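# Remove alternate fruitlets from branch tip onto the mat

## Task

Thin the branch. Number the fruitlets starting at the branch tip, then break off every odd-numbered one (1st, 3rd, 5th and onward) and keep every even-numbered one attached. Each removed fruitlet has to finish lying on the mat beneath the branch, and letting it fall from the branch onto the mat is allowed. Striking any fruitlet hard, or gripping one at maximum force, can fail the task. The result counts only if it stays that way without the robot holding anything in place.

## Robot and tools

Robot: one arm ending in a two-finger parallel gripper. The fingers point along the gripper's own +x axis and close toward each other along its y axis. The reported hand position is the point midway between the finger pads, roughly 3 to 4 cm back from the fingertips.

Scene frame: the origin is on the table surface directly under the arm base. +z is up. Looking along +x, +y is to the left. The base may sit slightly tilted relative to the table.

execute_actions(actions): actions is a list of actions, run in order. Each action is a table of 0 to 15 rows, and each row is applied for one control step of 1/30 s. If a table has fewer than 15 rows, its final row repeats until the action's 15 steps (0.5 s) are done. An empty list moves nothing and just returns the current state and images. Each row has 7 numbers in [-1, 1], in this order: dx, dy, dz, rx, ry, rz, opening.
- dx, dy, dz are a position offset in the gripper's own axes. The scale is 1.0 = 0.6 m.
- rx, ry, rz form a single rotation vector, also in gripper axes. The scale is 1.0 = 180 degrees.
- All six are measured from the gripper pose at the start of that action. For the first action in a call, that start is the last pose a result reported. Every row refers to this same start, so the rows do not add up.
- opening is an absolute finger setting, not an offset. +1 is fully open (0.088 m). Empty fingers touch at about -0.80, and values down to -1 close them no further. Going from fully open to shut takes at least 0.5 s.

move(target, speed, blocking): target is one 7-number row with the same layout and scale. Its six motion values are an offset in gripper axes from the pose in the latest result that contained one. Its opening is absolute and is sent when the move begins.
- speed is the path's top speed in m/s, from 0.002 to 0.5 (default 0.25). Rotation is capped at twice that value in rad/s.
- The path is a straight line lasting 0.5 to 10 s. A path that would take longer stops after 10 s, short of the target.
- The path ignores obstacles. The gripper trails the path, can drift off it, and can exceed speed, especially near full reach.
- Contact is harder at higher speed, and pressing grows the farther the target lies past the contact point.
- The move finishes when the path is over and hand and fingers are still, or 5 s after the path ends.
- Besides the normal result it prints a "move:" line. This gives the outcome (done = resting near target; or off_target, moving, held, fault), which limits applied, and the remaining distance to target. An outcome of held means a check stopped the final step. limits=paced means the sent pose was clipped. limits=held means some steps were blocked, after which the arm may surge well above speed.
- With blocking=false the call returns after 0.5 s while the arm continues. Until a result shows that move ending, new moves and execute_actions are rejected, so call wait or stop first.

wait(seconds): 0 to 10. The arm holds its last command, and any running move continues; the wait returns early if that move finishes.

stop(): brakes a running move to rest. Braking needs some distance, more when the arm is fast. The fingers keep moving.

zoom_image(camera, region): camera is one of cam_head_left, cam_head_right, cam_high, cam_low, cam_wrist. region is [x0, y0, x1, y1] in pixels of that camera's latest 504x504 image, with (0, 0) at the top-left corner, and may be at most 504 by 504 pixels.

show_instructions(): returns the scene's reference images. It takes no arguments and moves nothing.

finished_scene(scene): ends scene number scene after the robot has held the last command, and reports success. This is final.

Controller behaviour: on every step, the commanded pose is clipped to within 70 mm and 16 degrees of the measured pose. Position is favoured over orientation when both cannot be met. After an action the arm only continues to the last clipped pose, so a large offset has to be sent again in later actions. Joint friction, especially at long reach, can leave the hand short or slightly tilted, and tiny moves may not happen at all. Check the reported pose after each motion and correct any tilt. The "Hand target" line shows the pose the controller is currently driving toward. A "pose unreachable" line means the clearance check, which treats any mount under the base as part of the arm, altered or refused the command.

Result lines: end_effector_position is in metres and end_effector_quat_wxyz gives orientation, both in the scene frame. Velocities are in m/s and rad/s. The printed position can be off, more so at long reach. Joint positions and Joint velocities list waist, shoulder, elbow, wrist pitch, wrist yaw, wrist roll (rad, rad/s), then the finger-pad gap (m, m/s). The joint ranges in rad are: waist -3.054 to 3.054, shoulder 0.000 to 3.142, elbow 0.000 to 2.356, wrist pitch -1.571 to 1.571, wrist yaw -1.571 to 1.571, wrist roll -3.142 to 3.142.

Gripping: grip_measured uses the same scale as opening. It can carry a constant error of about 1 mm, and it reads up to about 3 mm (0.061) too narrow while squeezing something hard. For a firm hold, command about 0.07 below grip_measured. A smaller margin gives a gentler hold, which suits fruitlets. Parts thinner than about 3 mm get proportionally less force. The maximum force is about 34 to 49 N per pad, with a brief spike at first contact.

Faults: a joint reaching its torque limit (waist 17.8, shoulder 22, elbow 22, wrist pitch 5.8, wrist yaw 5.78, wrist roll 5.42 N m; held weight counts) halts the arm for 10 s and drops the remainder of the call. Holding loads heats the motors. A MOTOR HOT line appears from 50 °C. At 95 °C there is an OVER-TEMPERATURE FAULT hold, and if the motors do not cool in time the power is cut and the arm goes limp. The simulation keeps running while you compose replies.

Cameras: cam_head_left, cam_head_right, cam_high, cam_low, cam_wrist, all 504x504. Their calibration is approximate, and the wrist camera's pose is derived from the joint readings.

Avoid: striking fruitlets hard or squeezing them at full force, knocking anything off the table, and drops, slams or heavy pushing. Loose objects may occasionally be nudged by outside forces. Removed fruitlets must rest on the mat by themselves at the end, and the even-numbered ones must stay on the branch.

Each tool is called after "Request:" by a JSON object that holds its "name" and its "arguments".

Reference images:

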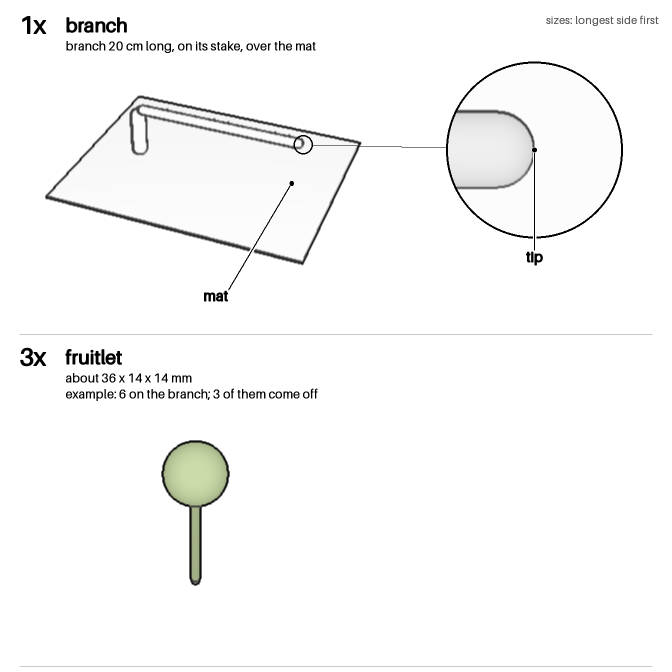

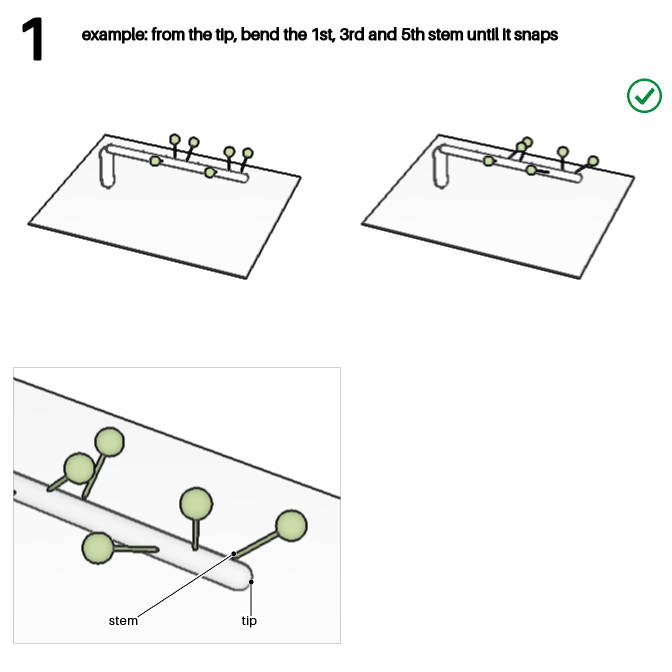

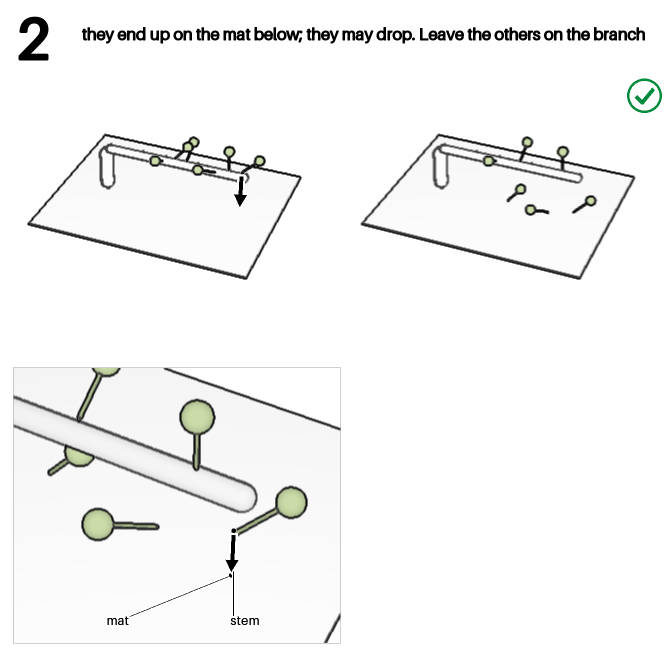

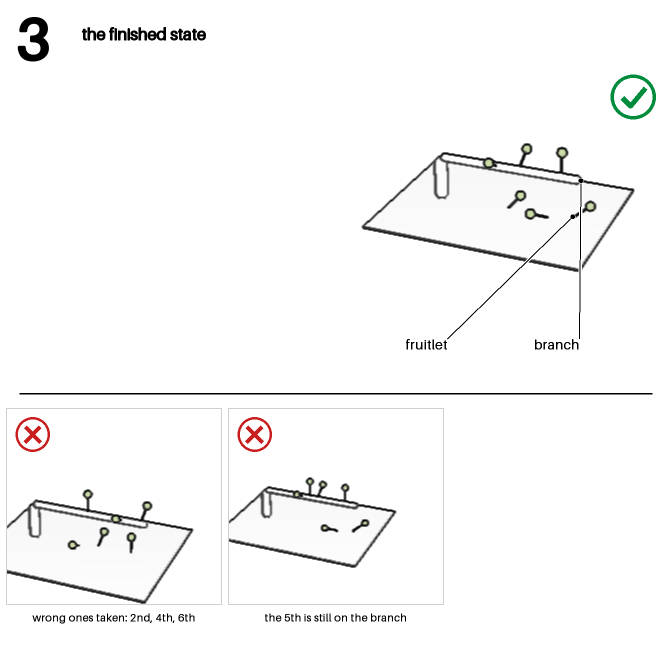

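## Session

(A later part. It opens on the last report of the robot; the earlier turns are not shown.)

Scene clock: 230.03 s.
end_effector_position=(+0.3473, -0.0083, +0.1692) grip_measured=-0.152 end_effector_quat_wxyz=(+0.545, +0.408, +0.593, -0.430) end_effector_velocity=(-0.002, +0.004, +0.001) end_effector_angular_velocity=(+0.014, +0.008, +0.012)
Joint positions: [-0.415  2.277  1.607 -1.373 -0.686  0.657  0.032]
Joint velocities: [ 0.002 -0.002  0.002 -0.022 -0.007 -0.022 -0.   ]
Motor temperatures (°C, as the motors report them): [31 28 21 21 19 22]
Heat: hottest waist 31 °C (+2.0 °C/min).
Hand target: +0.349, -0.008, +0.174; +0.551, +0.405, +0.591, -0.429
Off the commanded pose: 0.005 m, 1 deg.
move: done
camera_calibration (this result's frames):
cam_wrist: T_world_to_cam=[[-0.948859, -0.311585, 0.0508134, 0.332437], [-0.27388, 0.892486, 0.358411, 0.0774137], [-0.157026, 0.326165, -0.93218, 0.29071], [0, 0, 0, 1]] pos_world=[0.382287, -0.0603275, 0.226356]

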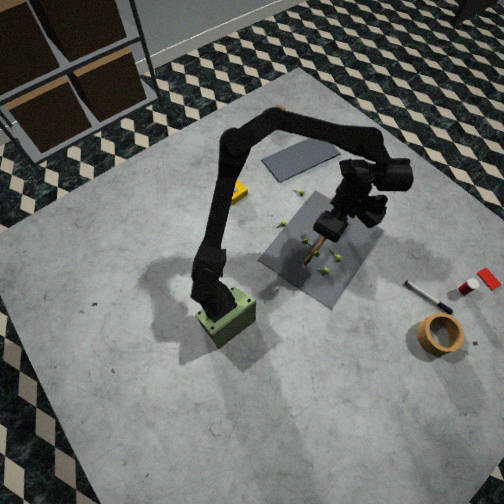

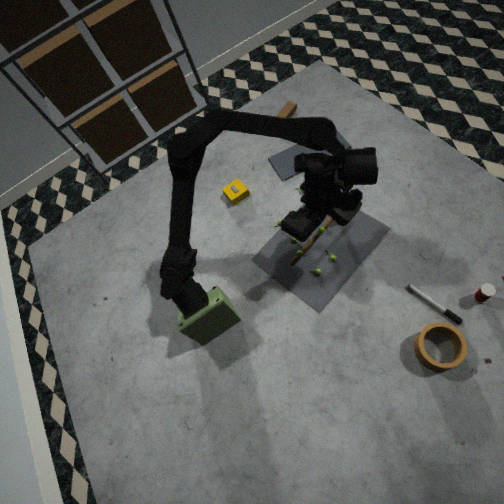

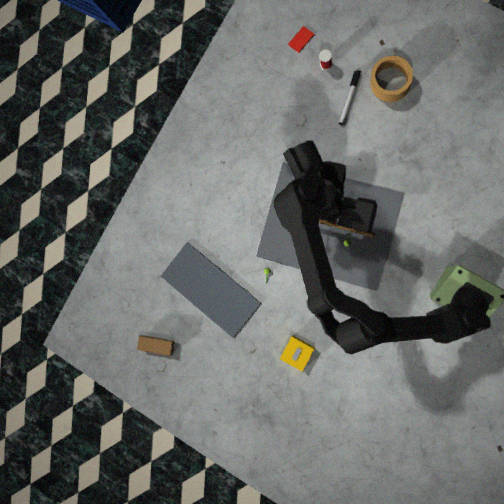

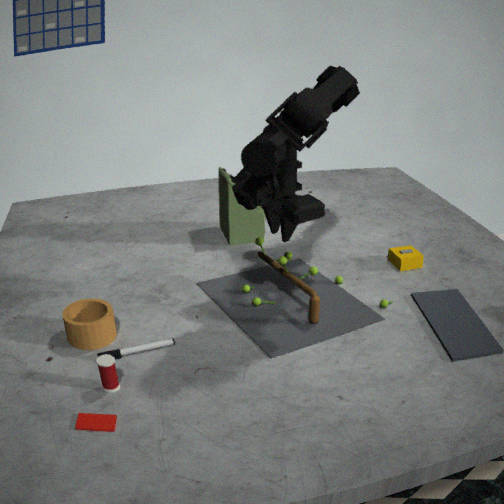

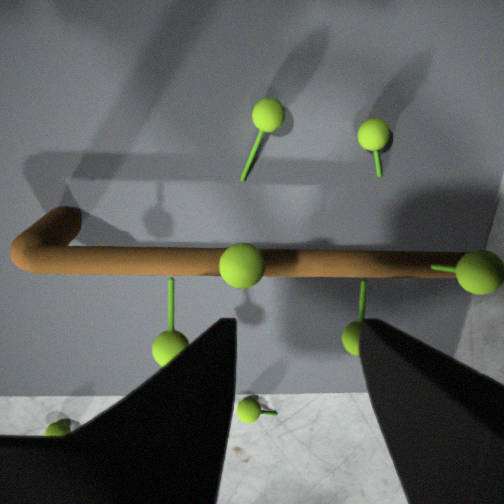

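Request:
{"name": "move", "arguments": {"target": [0.06,0.015,-0.225,0,0,0,-0.15]}}

Request:
{"name": "move", "arguments": {"target": [0.09,0,0,0,0,0,-0.15], "speed": 0.1}}

Scene clock: 239.13 s.
end_effector_position=(+0.3154, +0.1212, +0.1370) grip_measured=-0.152 end_effector_quat_wxyz=(+0.543, +0.407, +0.593, -0.433) end_effector_velocity=(-0.000, +0.003, +0.001) end_effector_angular_velocity=(-0.011, -0.008, -0.001)
Joint positions: [-0.131  1.899  1.341 -1.247 -0.781  1.018  0.032]
Joint velocities: [ 0.007 -0.017 -0.002  0.007  0.007  0.022 -0.   ]
Motor temperatures (°C, as the motors report them): [31 28 21 21 19 22]
Heat: hottest waist 31 °C (+2.0 °C/min).
Hand target: +0.315, +0.124, +0.138; +0.546, +0.408, +0.593, -0.430
Off the commanded pose: 0.003 m, 0 deg.
move: done
camera_calibration (this result's frames):
cam_wrist: T_world_to_cam=[[-0.949761, -0.307782, 0.0567776, 0.34322], [-0.268692, 0.894879, 0.356366, -0.0370266], [-0.160492, 0.323207, -0.93262, 0.214964], [0, 0, 0, 1]] pos_world=[0.350528, 0.0692933, 0.194187]

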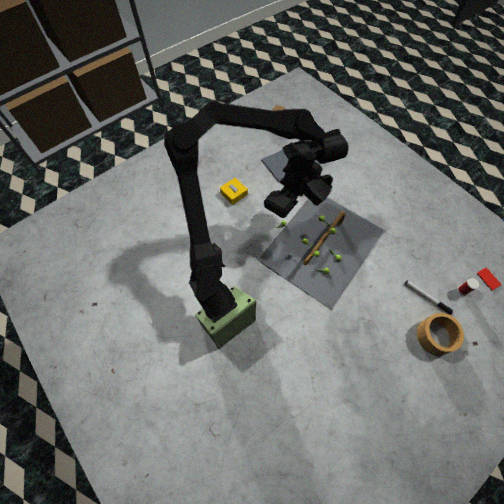

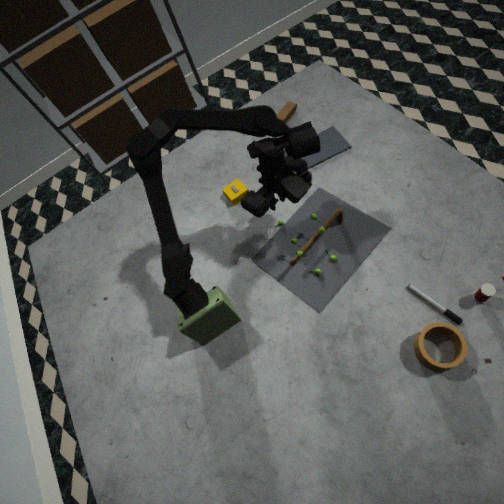

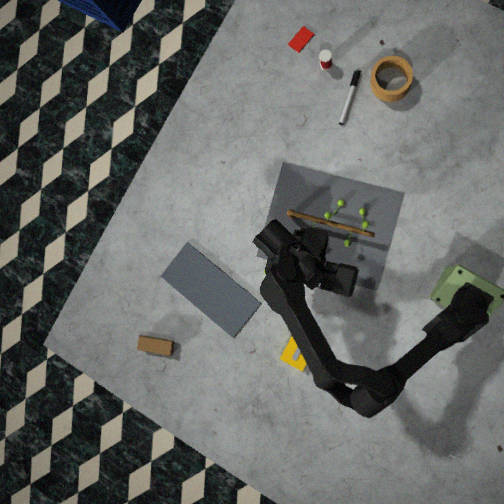

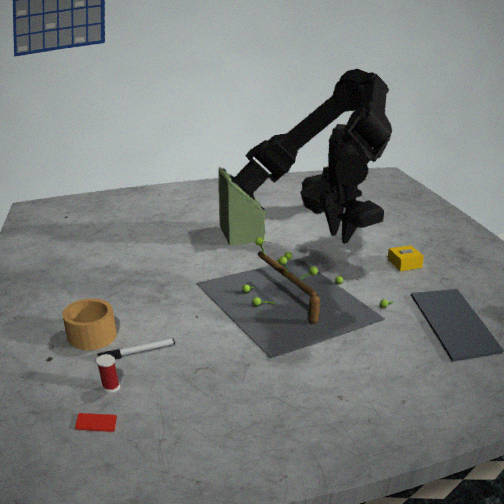

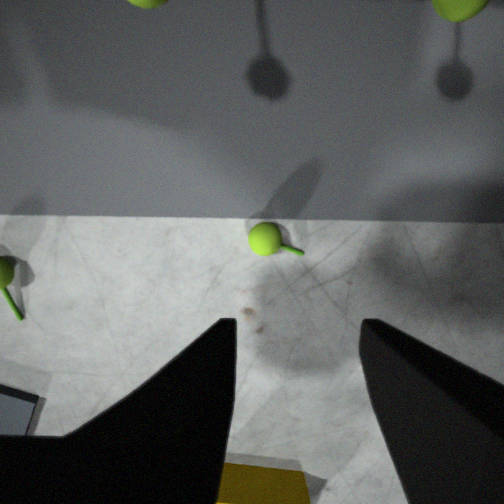

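Scene clock: 240.07 s.
end_effector_position=(+0.3125, +0.1223, +0.0848) grip_measured=-0.152 end_effector_quat_wxyz=(+0.546, +0.404, +0.592, -0.433) end_effector_velocity=(-0.002, -0.003, -0.001) end_effector_angular_velocity=(-0.008, +0.001, -0.010)
Joint positions: [-0.013  1.899  1.196 -0.979 -0.796  1.181  0.032]
Joint velocities: [-0.002 -0.002 -0.012  0.007  0.007  0.007 -0.   ]
Motor temperatures (°C, as the motors report them): [31 28 21 21 19 22]
Heat: hottest waist 31 °C (+2.0 °C/min).
Hand target: +0.311, +0.122, +0.083; +0.544, +0.407, +0.593, -0.433
Off the commanded pose: 0.002 m, 0 deg.
move: done
camera_calibration (this result's frames):
cam_wrist: T_world_to_cam=[[-0.948242, -0.312725, 0.0551416, 0.344028], [-0.274761, 0.89506, 0.351246, -0.01788], [-0.159199, 0.317916, -0.934658, 0.165776], [0, 0, 0, 1]] pos_world=[0.3477, 0.070887, 0.142254]

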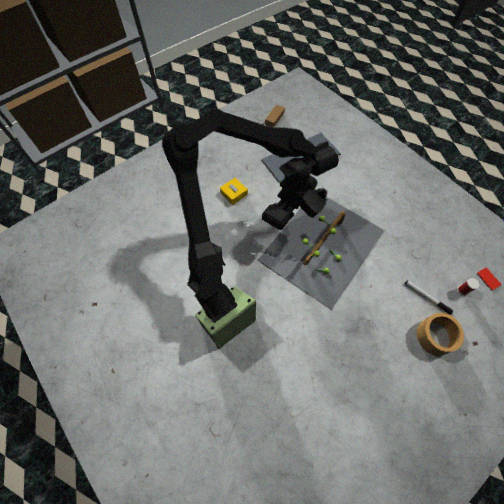

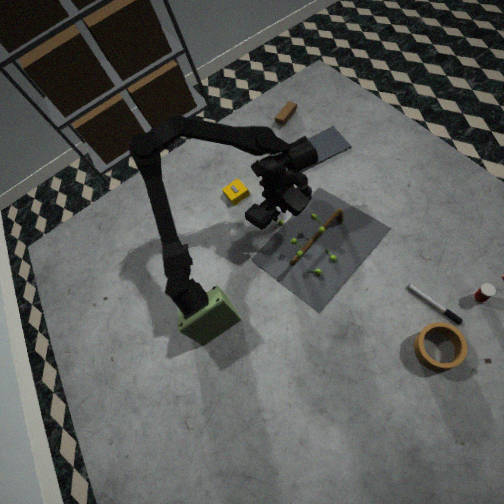

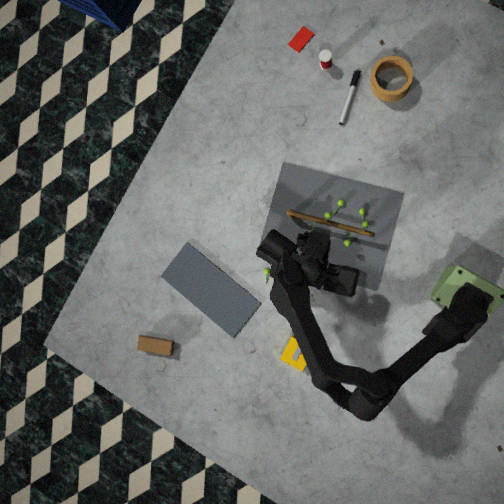

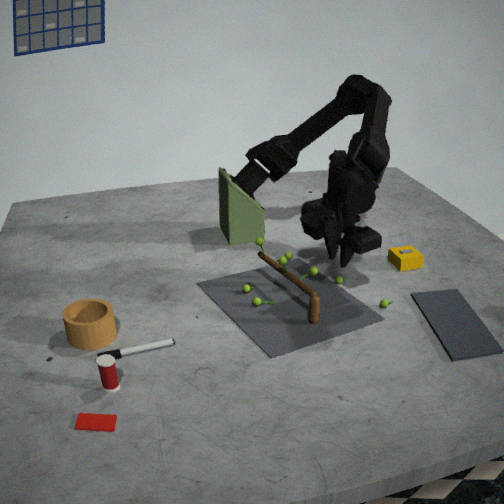

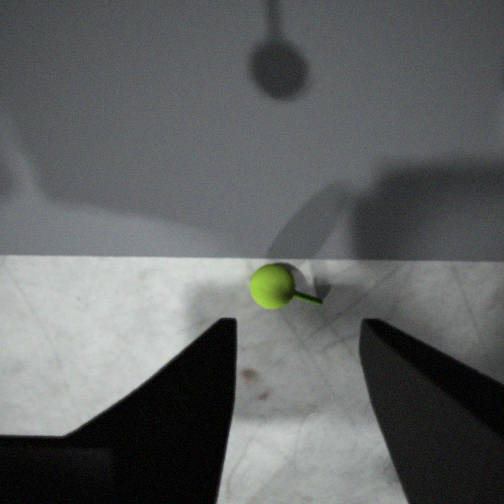

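Request:
{"name": "move", "arguments": {"target": [0.045,-0.003,-0.007,0,0,0,0.2], "speed": 0.06}}

Request:
{"name": "move", "arguments": {"target": [0.025,0,0,0,0,0,0.2], "speed": 0.03}}

Scene clock: 252.40 s.
end_effector_position=(+0.3087, +0.1258, +0.0590) grip_measured=+0.197 end_effector_quat_wxyz=(+0.548, +0.403, +0.592, -0.433) end_effector_velocity=(-0.001, -0.000, -0.000) end_effector_angular_velocity=(+0.007, -0.003, -0.008)
Joint positions: [ 0.053  1.899  1.129 -0.842 -0.797  1.275  0.049]
Joint velocities: [-0.002 -0.002 -0.007  0.007 -0.007  0.007 -0.   ]
Motor temperatures (°C, as the motors report them): [30 28 21 21 19 22]
Heat: hottest waist 30 °C (+1.0 °C/min).
Hand target: +0.308, +0.126, +0.058; +0.546, +0.405, +0.592, -0.433
Off the commanded pose: 0.002 m, 0 deg.
move: done
camera_calibration (this result's frames):
cam_wrist: T_world_to_cam=[[-0.947482, -0.315007, 0.0552168, 0.343022], [-0.277582, 0.895773, 0.347187, -0.0119171], [-0.158828, 0.313626, -0.936169, 0.140499], [0, 0, 0, 1]] pos_world=[0.344014, 0.074665, 0.116728]

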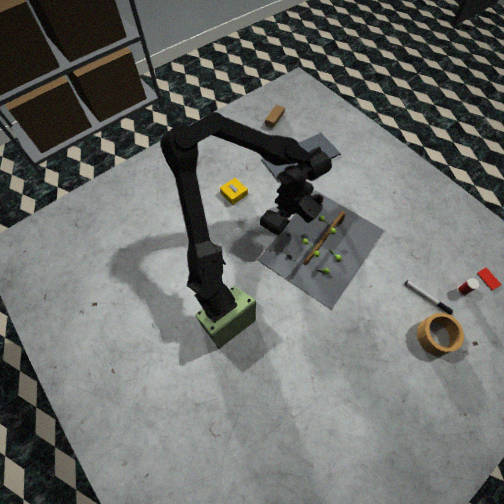

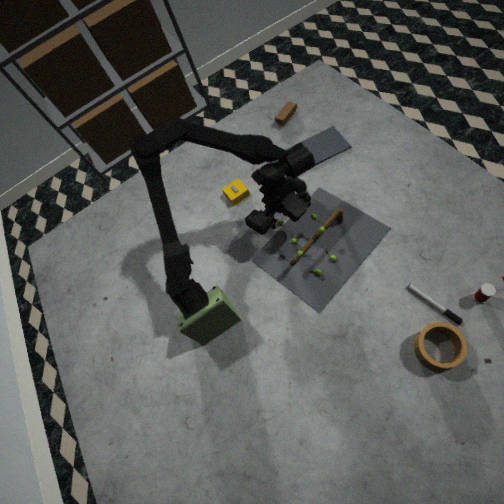

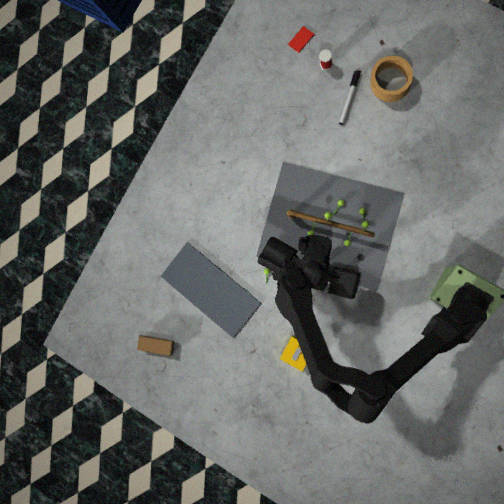

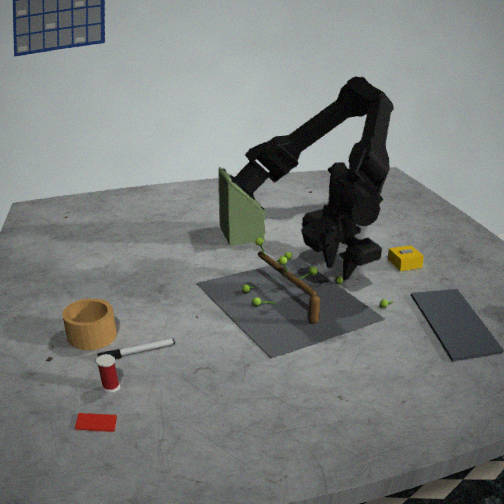

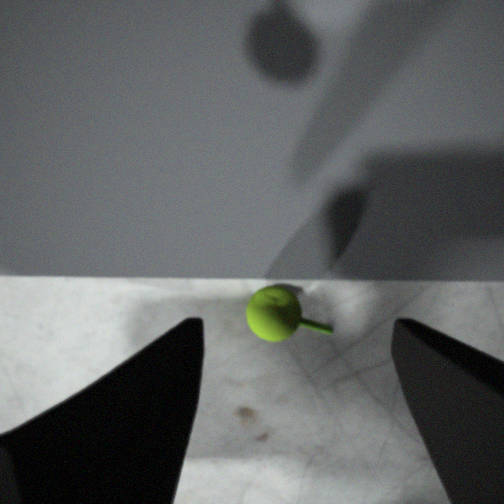

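Scene clock: 253.20 s.
end_effector_position=(+0.3093, +0.1283, +0.0468) grip_measured=+0.198 end_effector_quat_wxyz=(+0.553, +0.402, +0.591, -0.428) end_effector_velocity=(+0.004, +0.004, +0.002) end_effector_angular_velocity=(+0.022, -0.019, -0.021)
Joint positions: [ 0.086  1.902  1.104 -0.768 -0.797  1.32   0.049]
Joint velocities: [-0.002 -0.007 -0.002  0.022 -0.022  0.037 -0.   ]
Motor temperatures (°C, as the motors report them): [30 28 21 21 19 22]
Heat: hottest waist 30 °C (+1.0 °C/min).
Hand target: +0.308, +0.126, +0.044; +0.548, +0.403, +0.592, -0.433
Off the commanded pose: 0.004 m, 1 deg.
move: done
camera_calibration (this result's frames):
cam_wrist: T_world_to_cam=[[-0.944668, -0.324572, 0.0474987, 0.345779], [-0.289381, 0.892772, 0.345278, -0.00569653], [-0.154473, 0.312428, -0.937298, 0.127211], [0, 0, 0, 1]] pos_world=[0.344648, 0.0775717, 0.104777]

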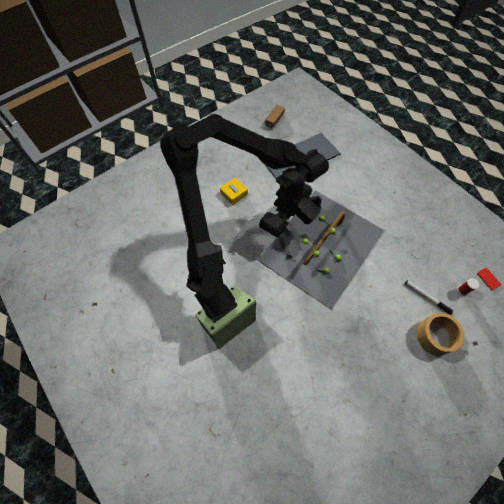

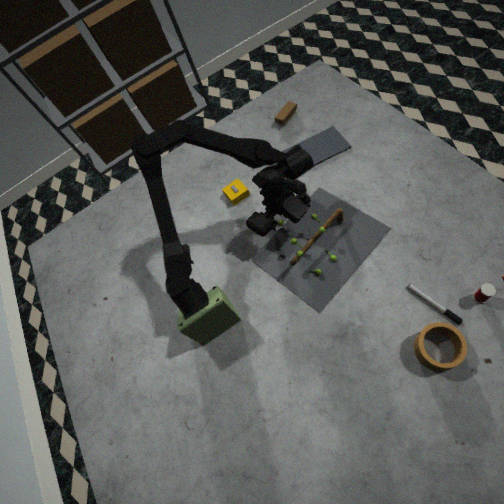

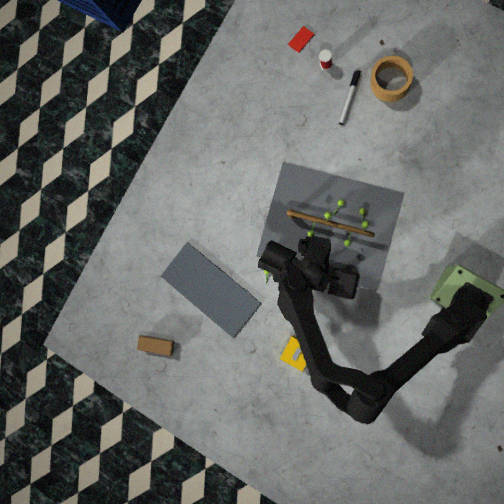

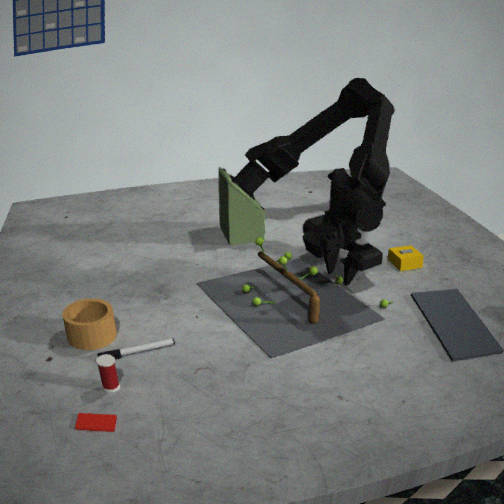

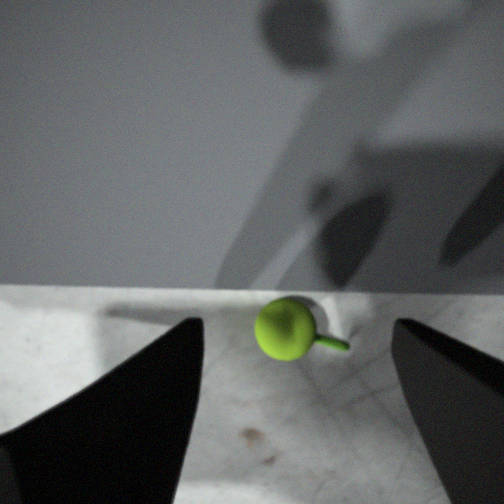

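Request:
{"name": "move", "arguments": {"target": [0,0,0.003,0,0,0,-0.57], "speed": 0.03}}

Request:
{"name": "move", "arguments": {"target": [-0.03,0,0,0,0,0,-0.57], "speed": 0.05}}

Scene clock: 277.93 s.
end_effector_position=(+0.3096, +0.1283, +0.0468) grip_measured=-0.559 end_effector_quat_wxyz=(+0.553, +0.401, +0.592, -0.427) end_effector_velocity=(+0.001, -0.001, +0.001) end_effector_angular_velocity=(-0.005, -0.007, +0.026)
Joint positions: [ 0.086  1.902  1.104 -0.767 -0.797  1.318  0.012]
Joint velocities: [-0.002 -0.002 -0.002  0.007  0.007 -0.022 -0.001]
Motor temperatures (°C, as the motors report them): [30 27 20 21 19 22]
Heat: hottest waist 30 °C (+0.0 °C/min).
Hand target: +0.310, +0.127, +0.047; +0.553, +0.402, +0.591, -0.428
Off the commanded pose: 0.002 m, 0 deg.
move: done
camera_calibration (this result's frames):
cam_wrist: T_world_to_cam=[[-0.943796, -0.327255, 0.0463999, 0.346114], [-0.292276, 0.891861, 0.345194, -0.00456941], [-0.154349, 0.312231, -0.937384, 0.127328], [0, 0, 0, 1]] pos_world=[0.344978, 0.0775869, 0.104873]

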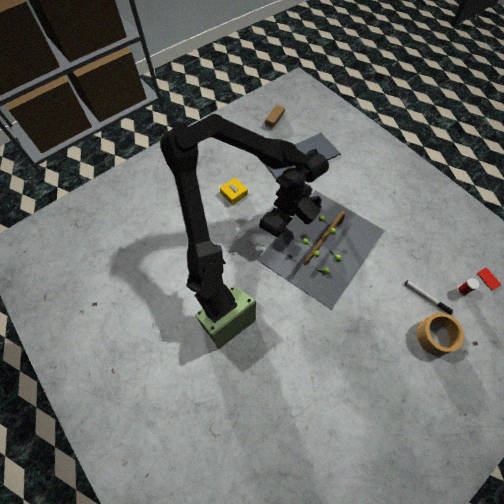

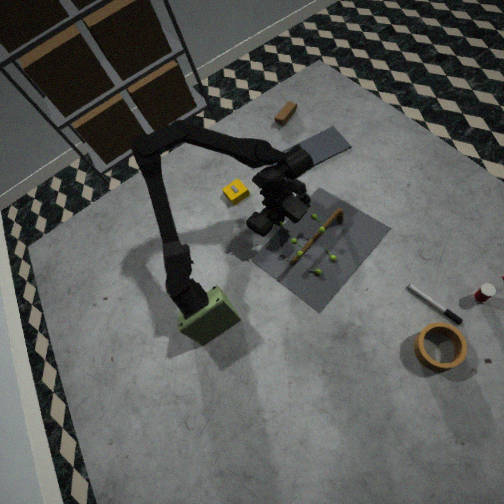

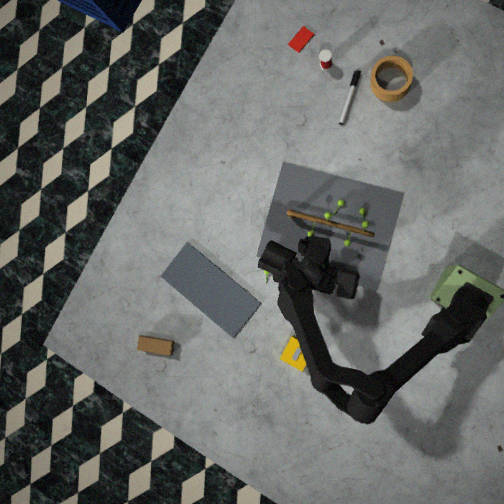

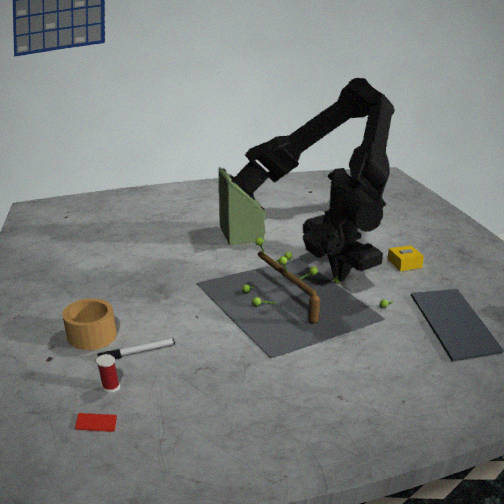

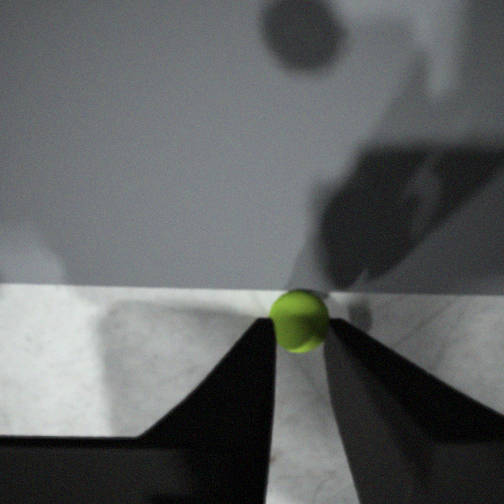

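Scene clock: 278.70 s.
end_effector_position=(+0.3077, +0.1259, +0.0600) grip_measured=-0.560 end_effector_quat_wxyz=(+0.547, +0.401, +0.594, -0.433) end_effector_velocity=(-0.002, +0.003, +0.003) end_effector_angular_velocity=(+0.010, +0.007, +0.026)
Joint positions: [ 0.051  1.899  1.133 -0.856 -0.797  1.263  0.012]
Joint velocities: [-0.002 -0.007  0.002 -0.022 -0.007 -0.037 -0.   ]
Motor temperatures (°C, as the motors report them): [30 27 20 21 19 22]
Heat: hottest waist 30 °C (+0.0 °C/min).
Hand target: +0.311, +0.128, +0.065; +0.553, +0.401, +0.592, -0.427
Off the commanded pose: 0.006 m, 1 deg.
move: done
camera_calibration (this result's frames):
cam_wrist: T_world_to_cam=[[-0.946155, -0.317983, 0.0606407, 0.341691], [-0.278351, 0.894801, 0.349074, -0.0124051], [-0.165261, 0.313399, -0.935131, 0.143221], [0, 0, 0, 1]] pos_world=[0.343509, 0.0748667, 0.11754]

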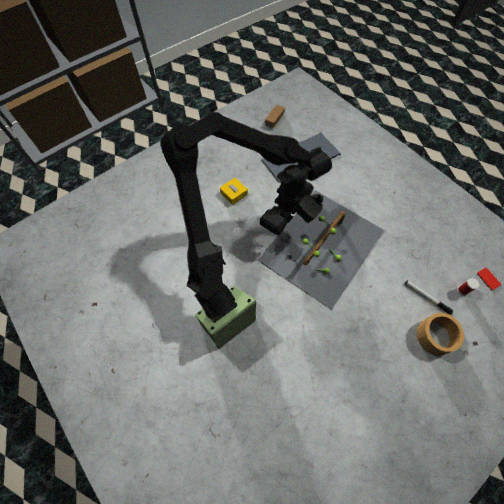

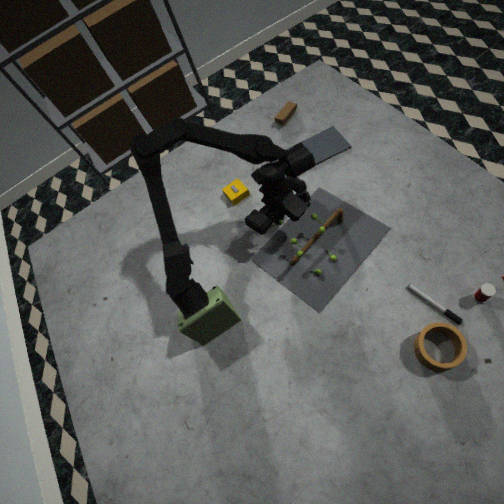

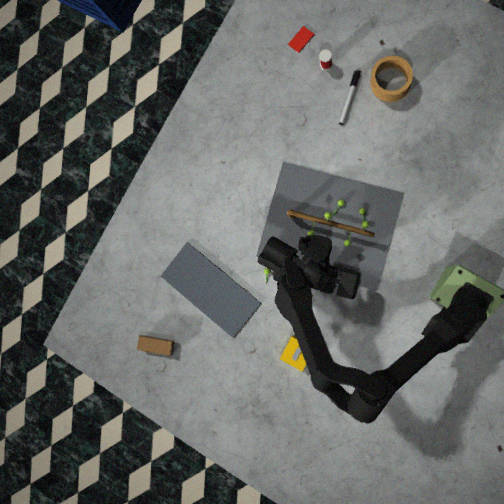

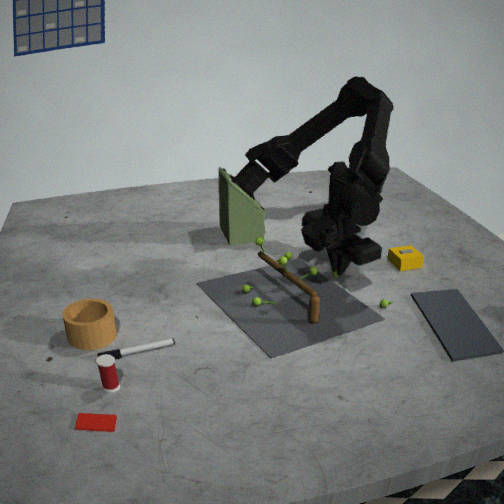

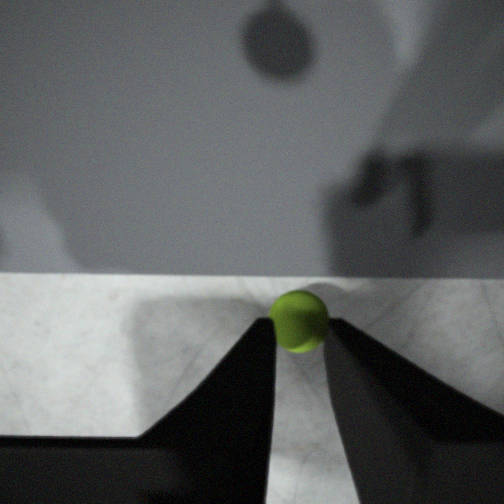

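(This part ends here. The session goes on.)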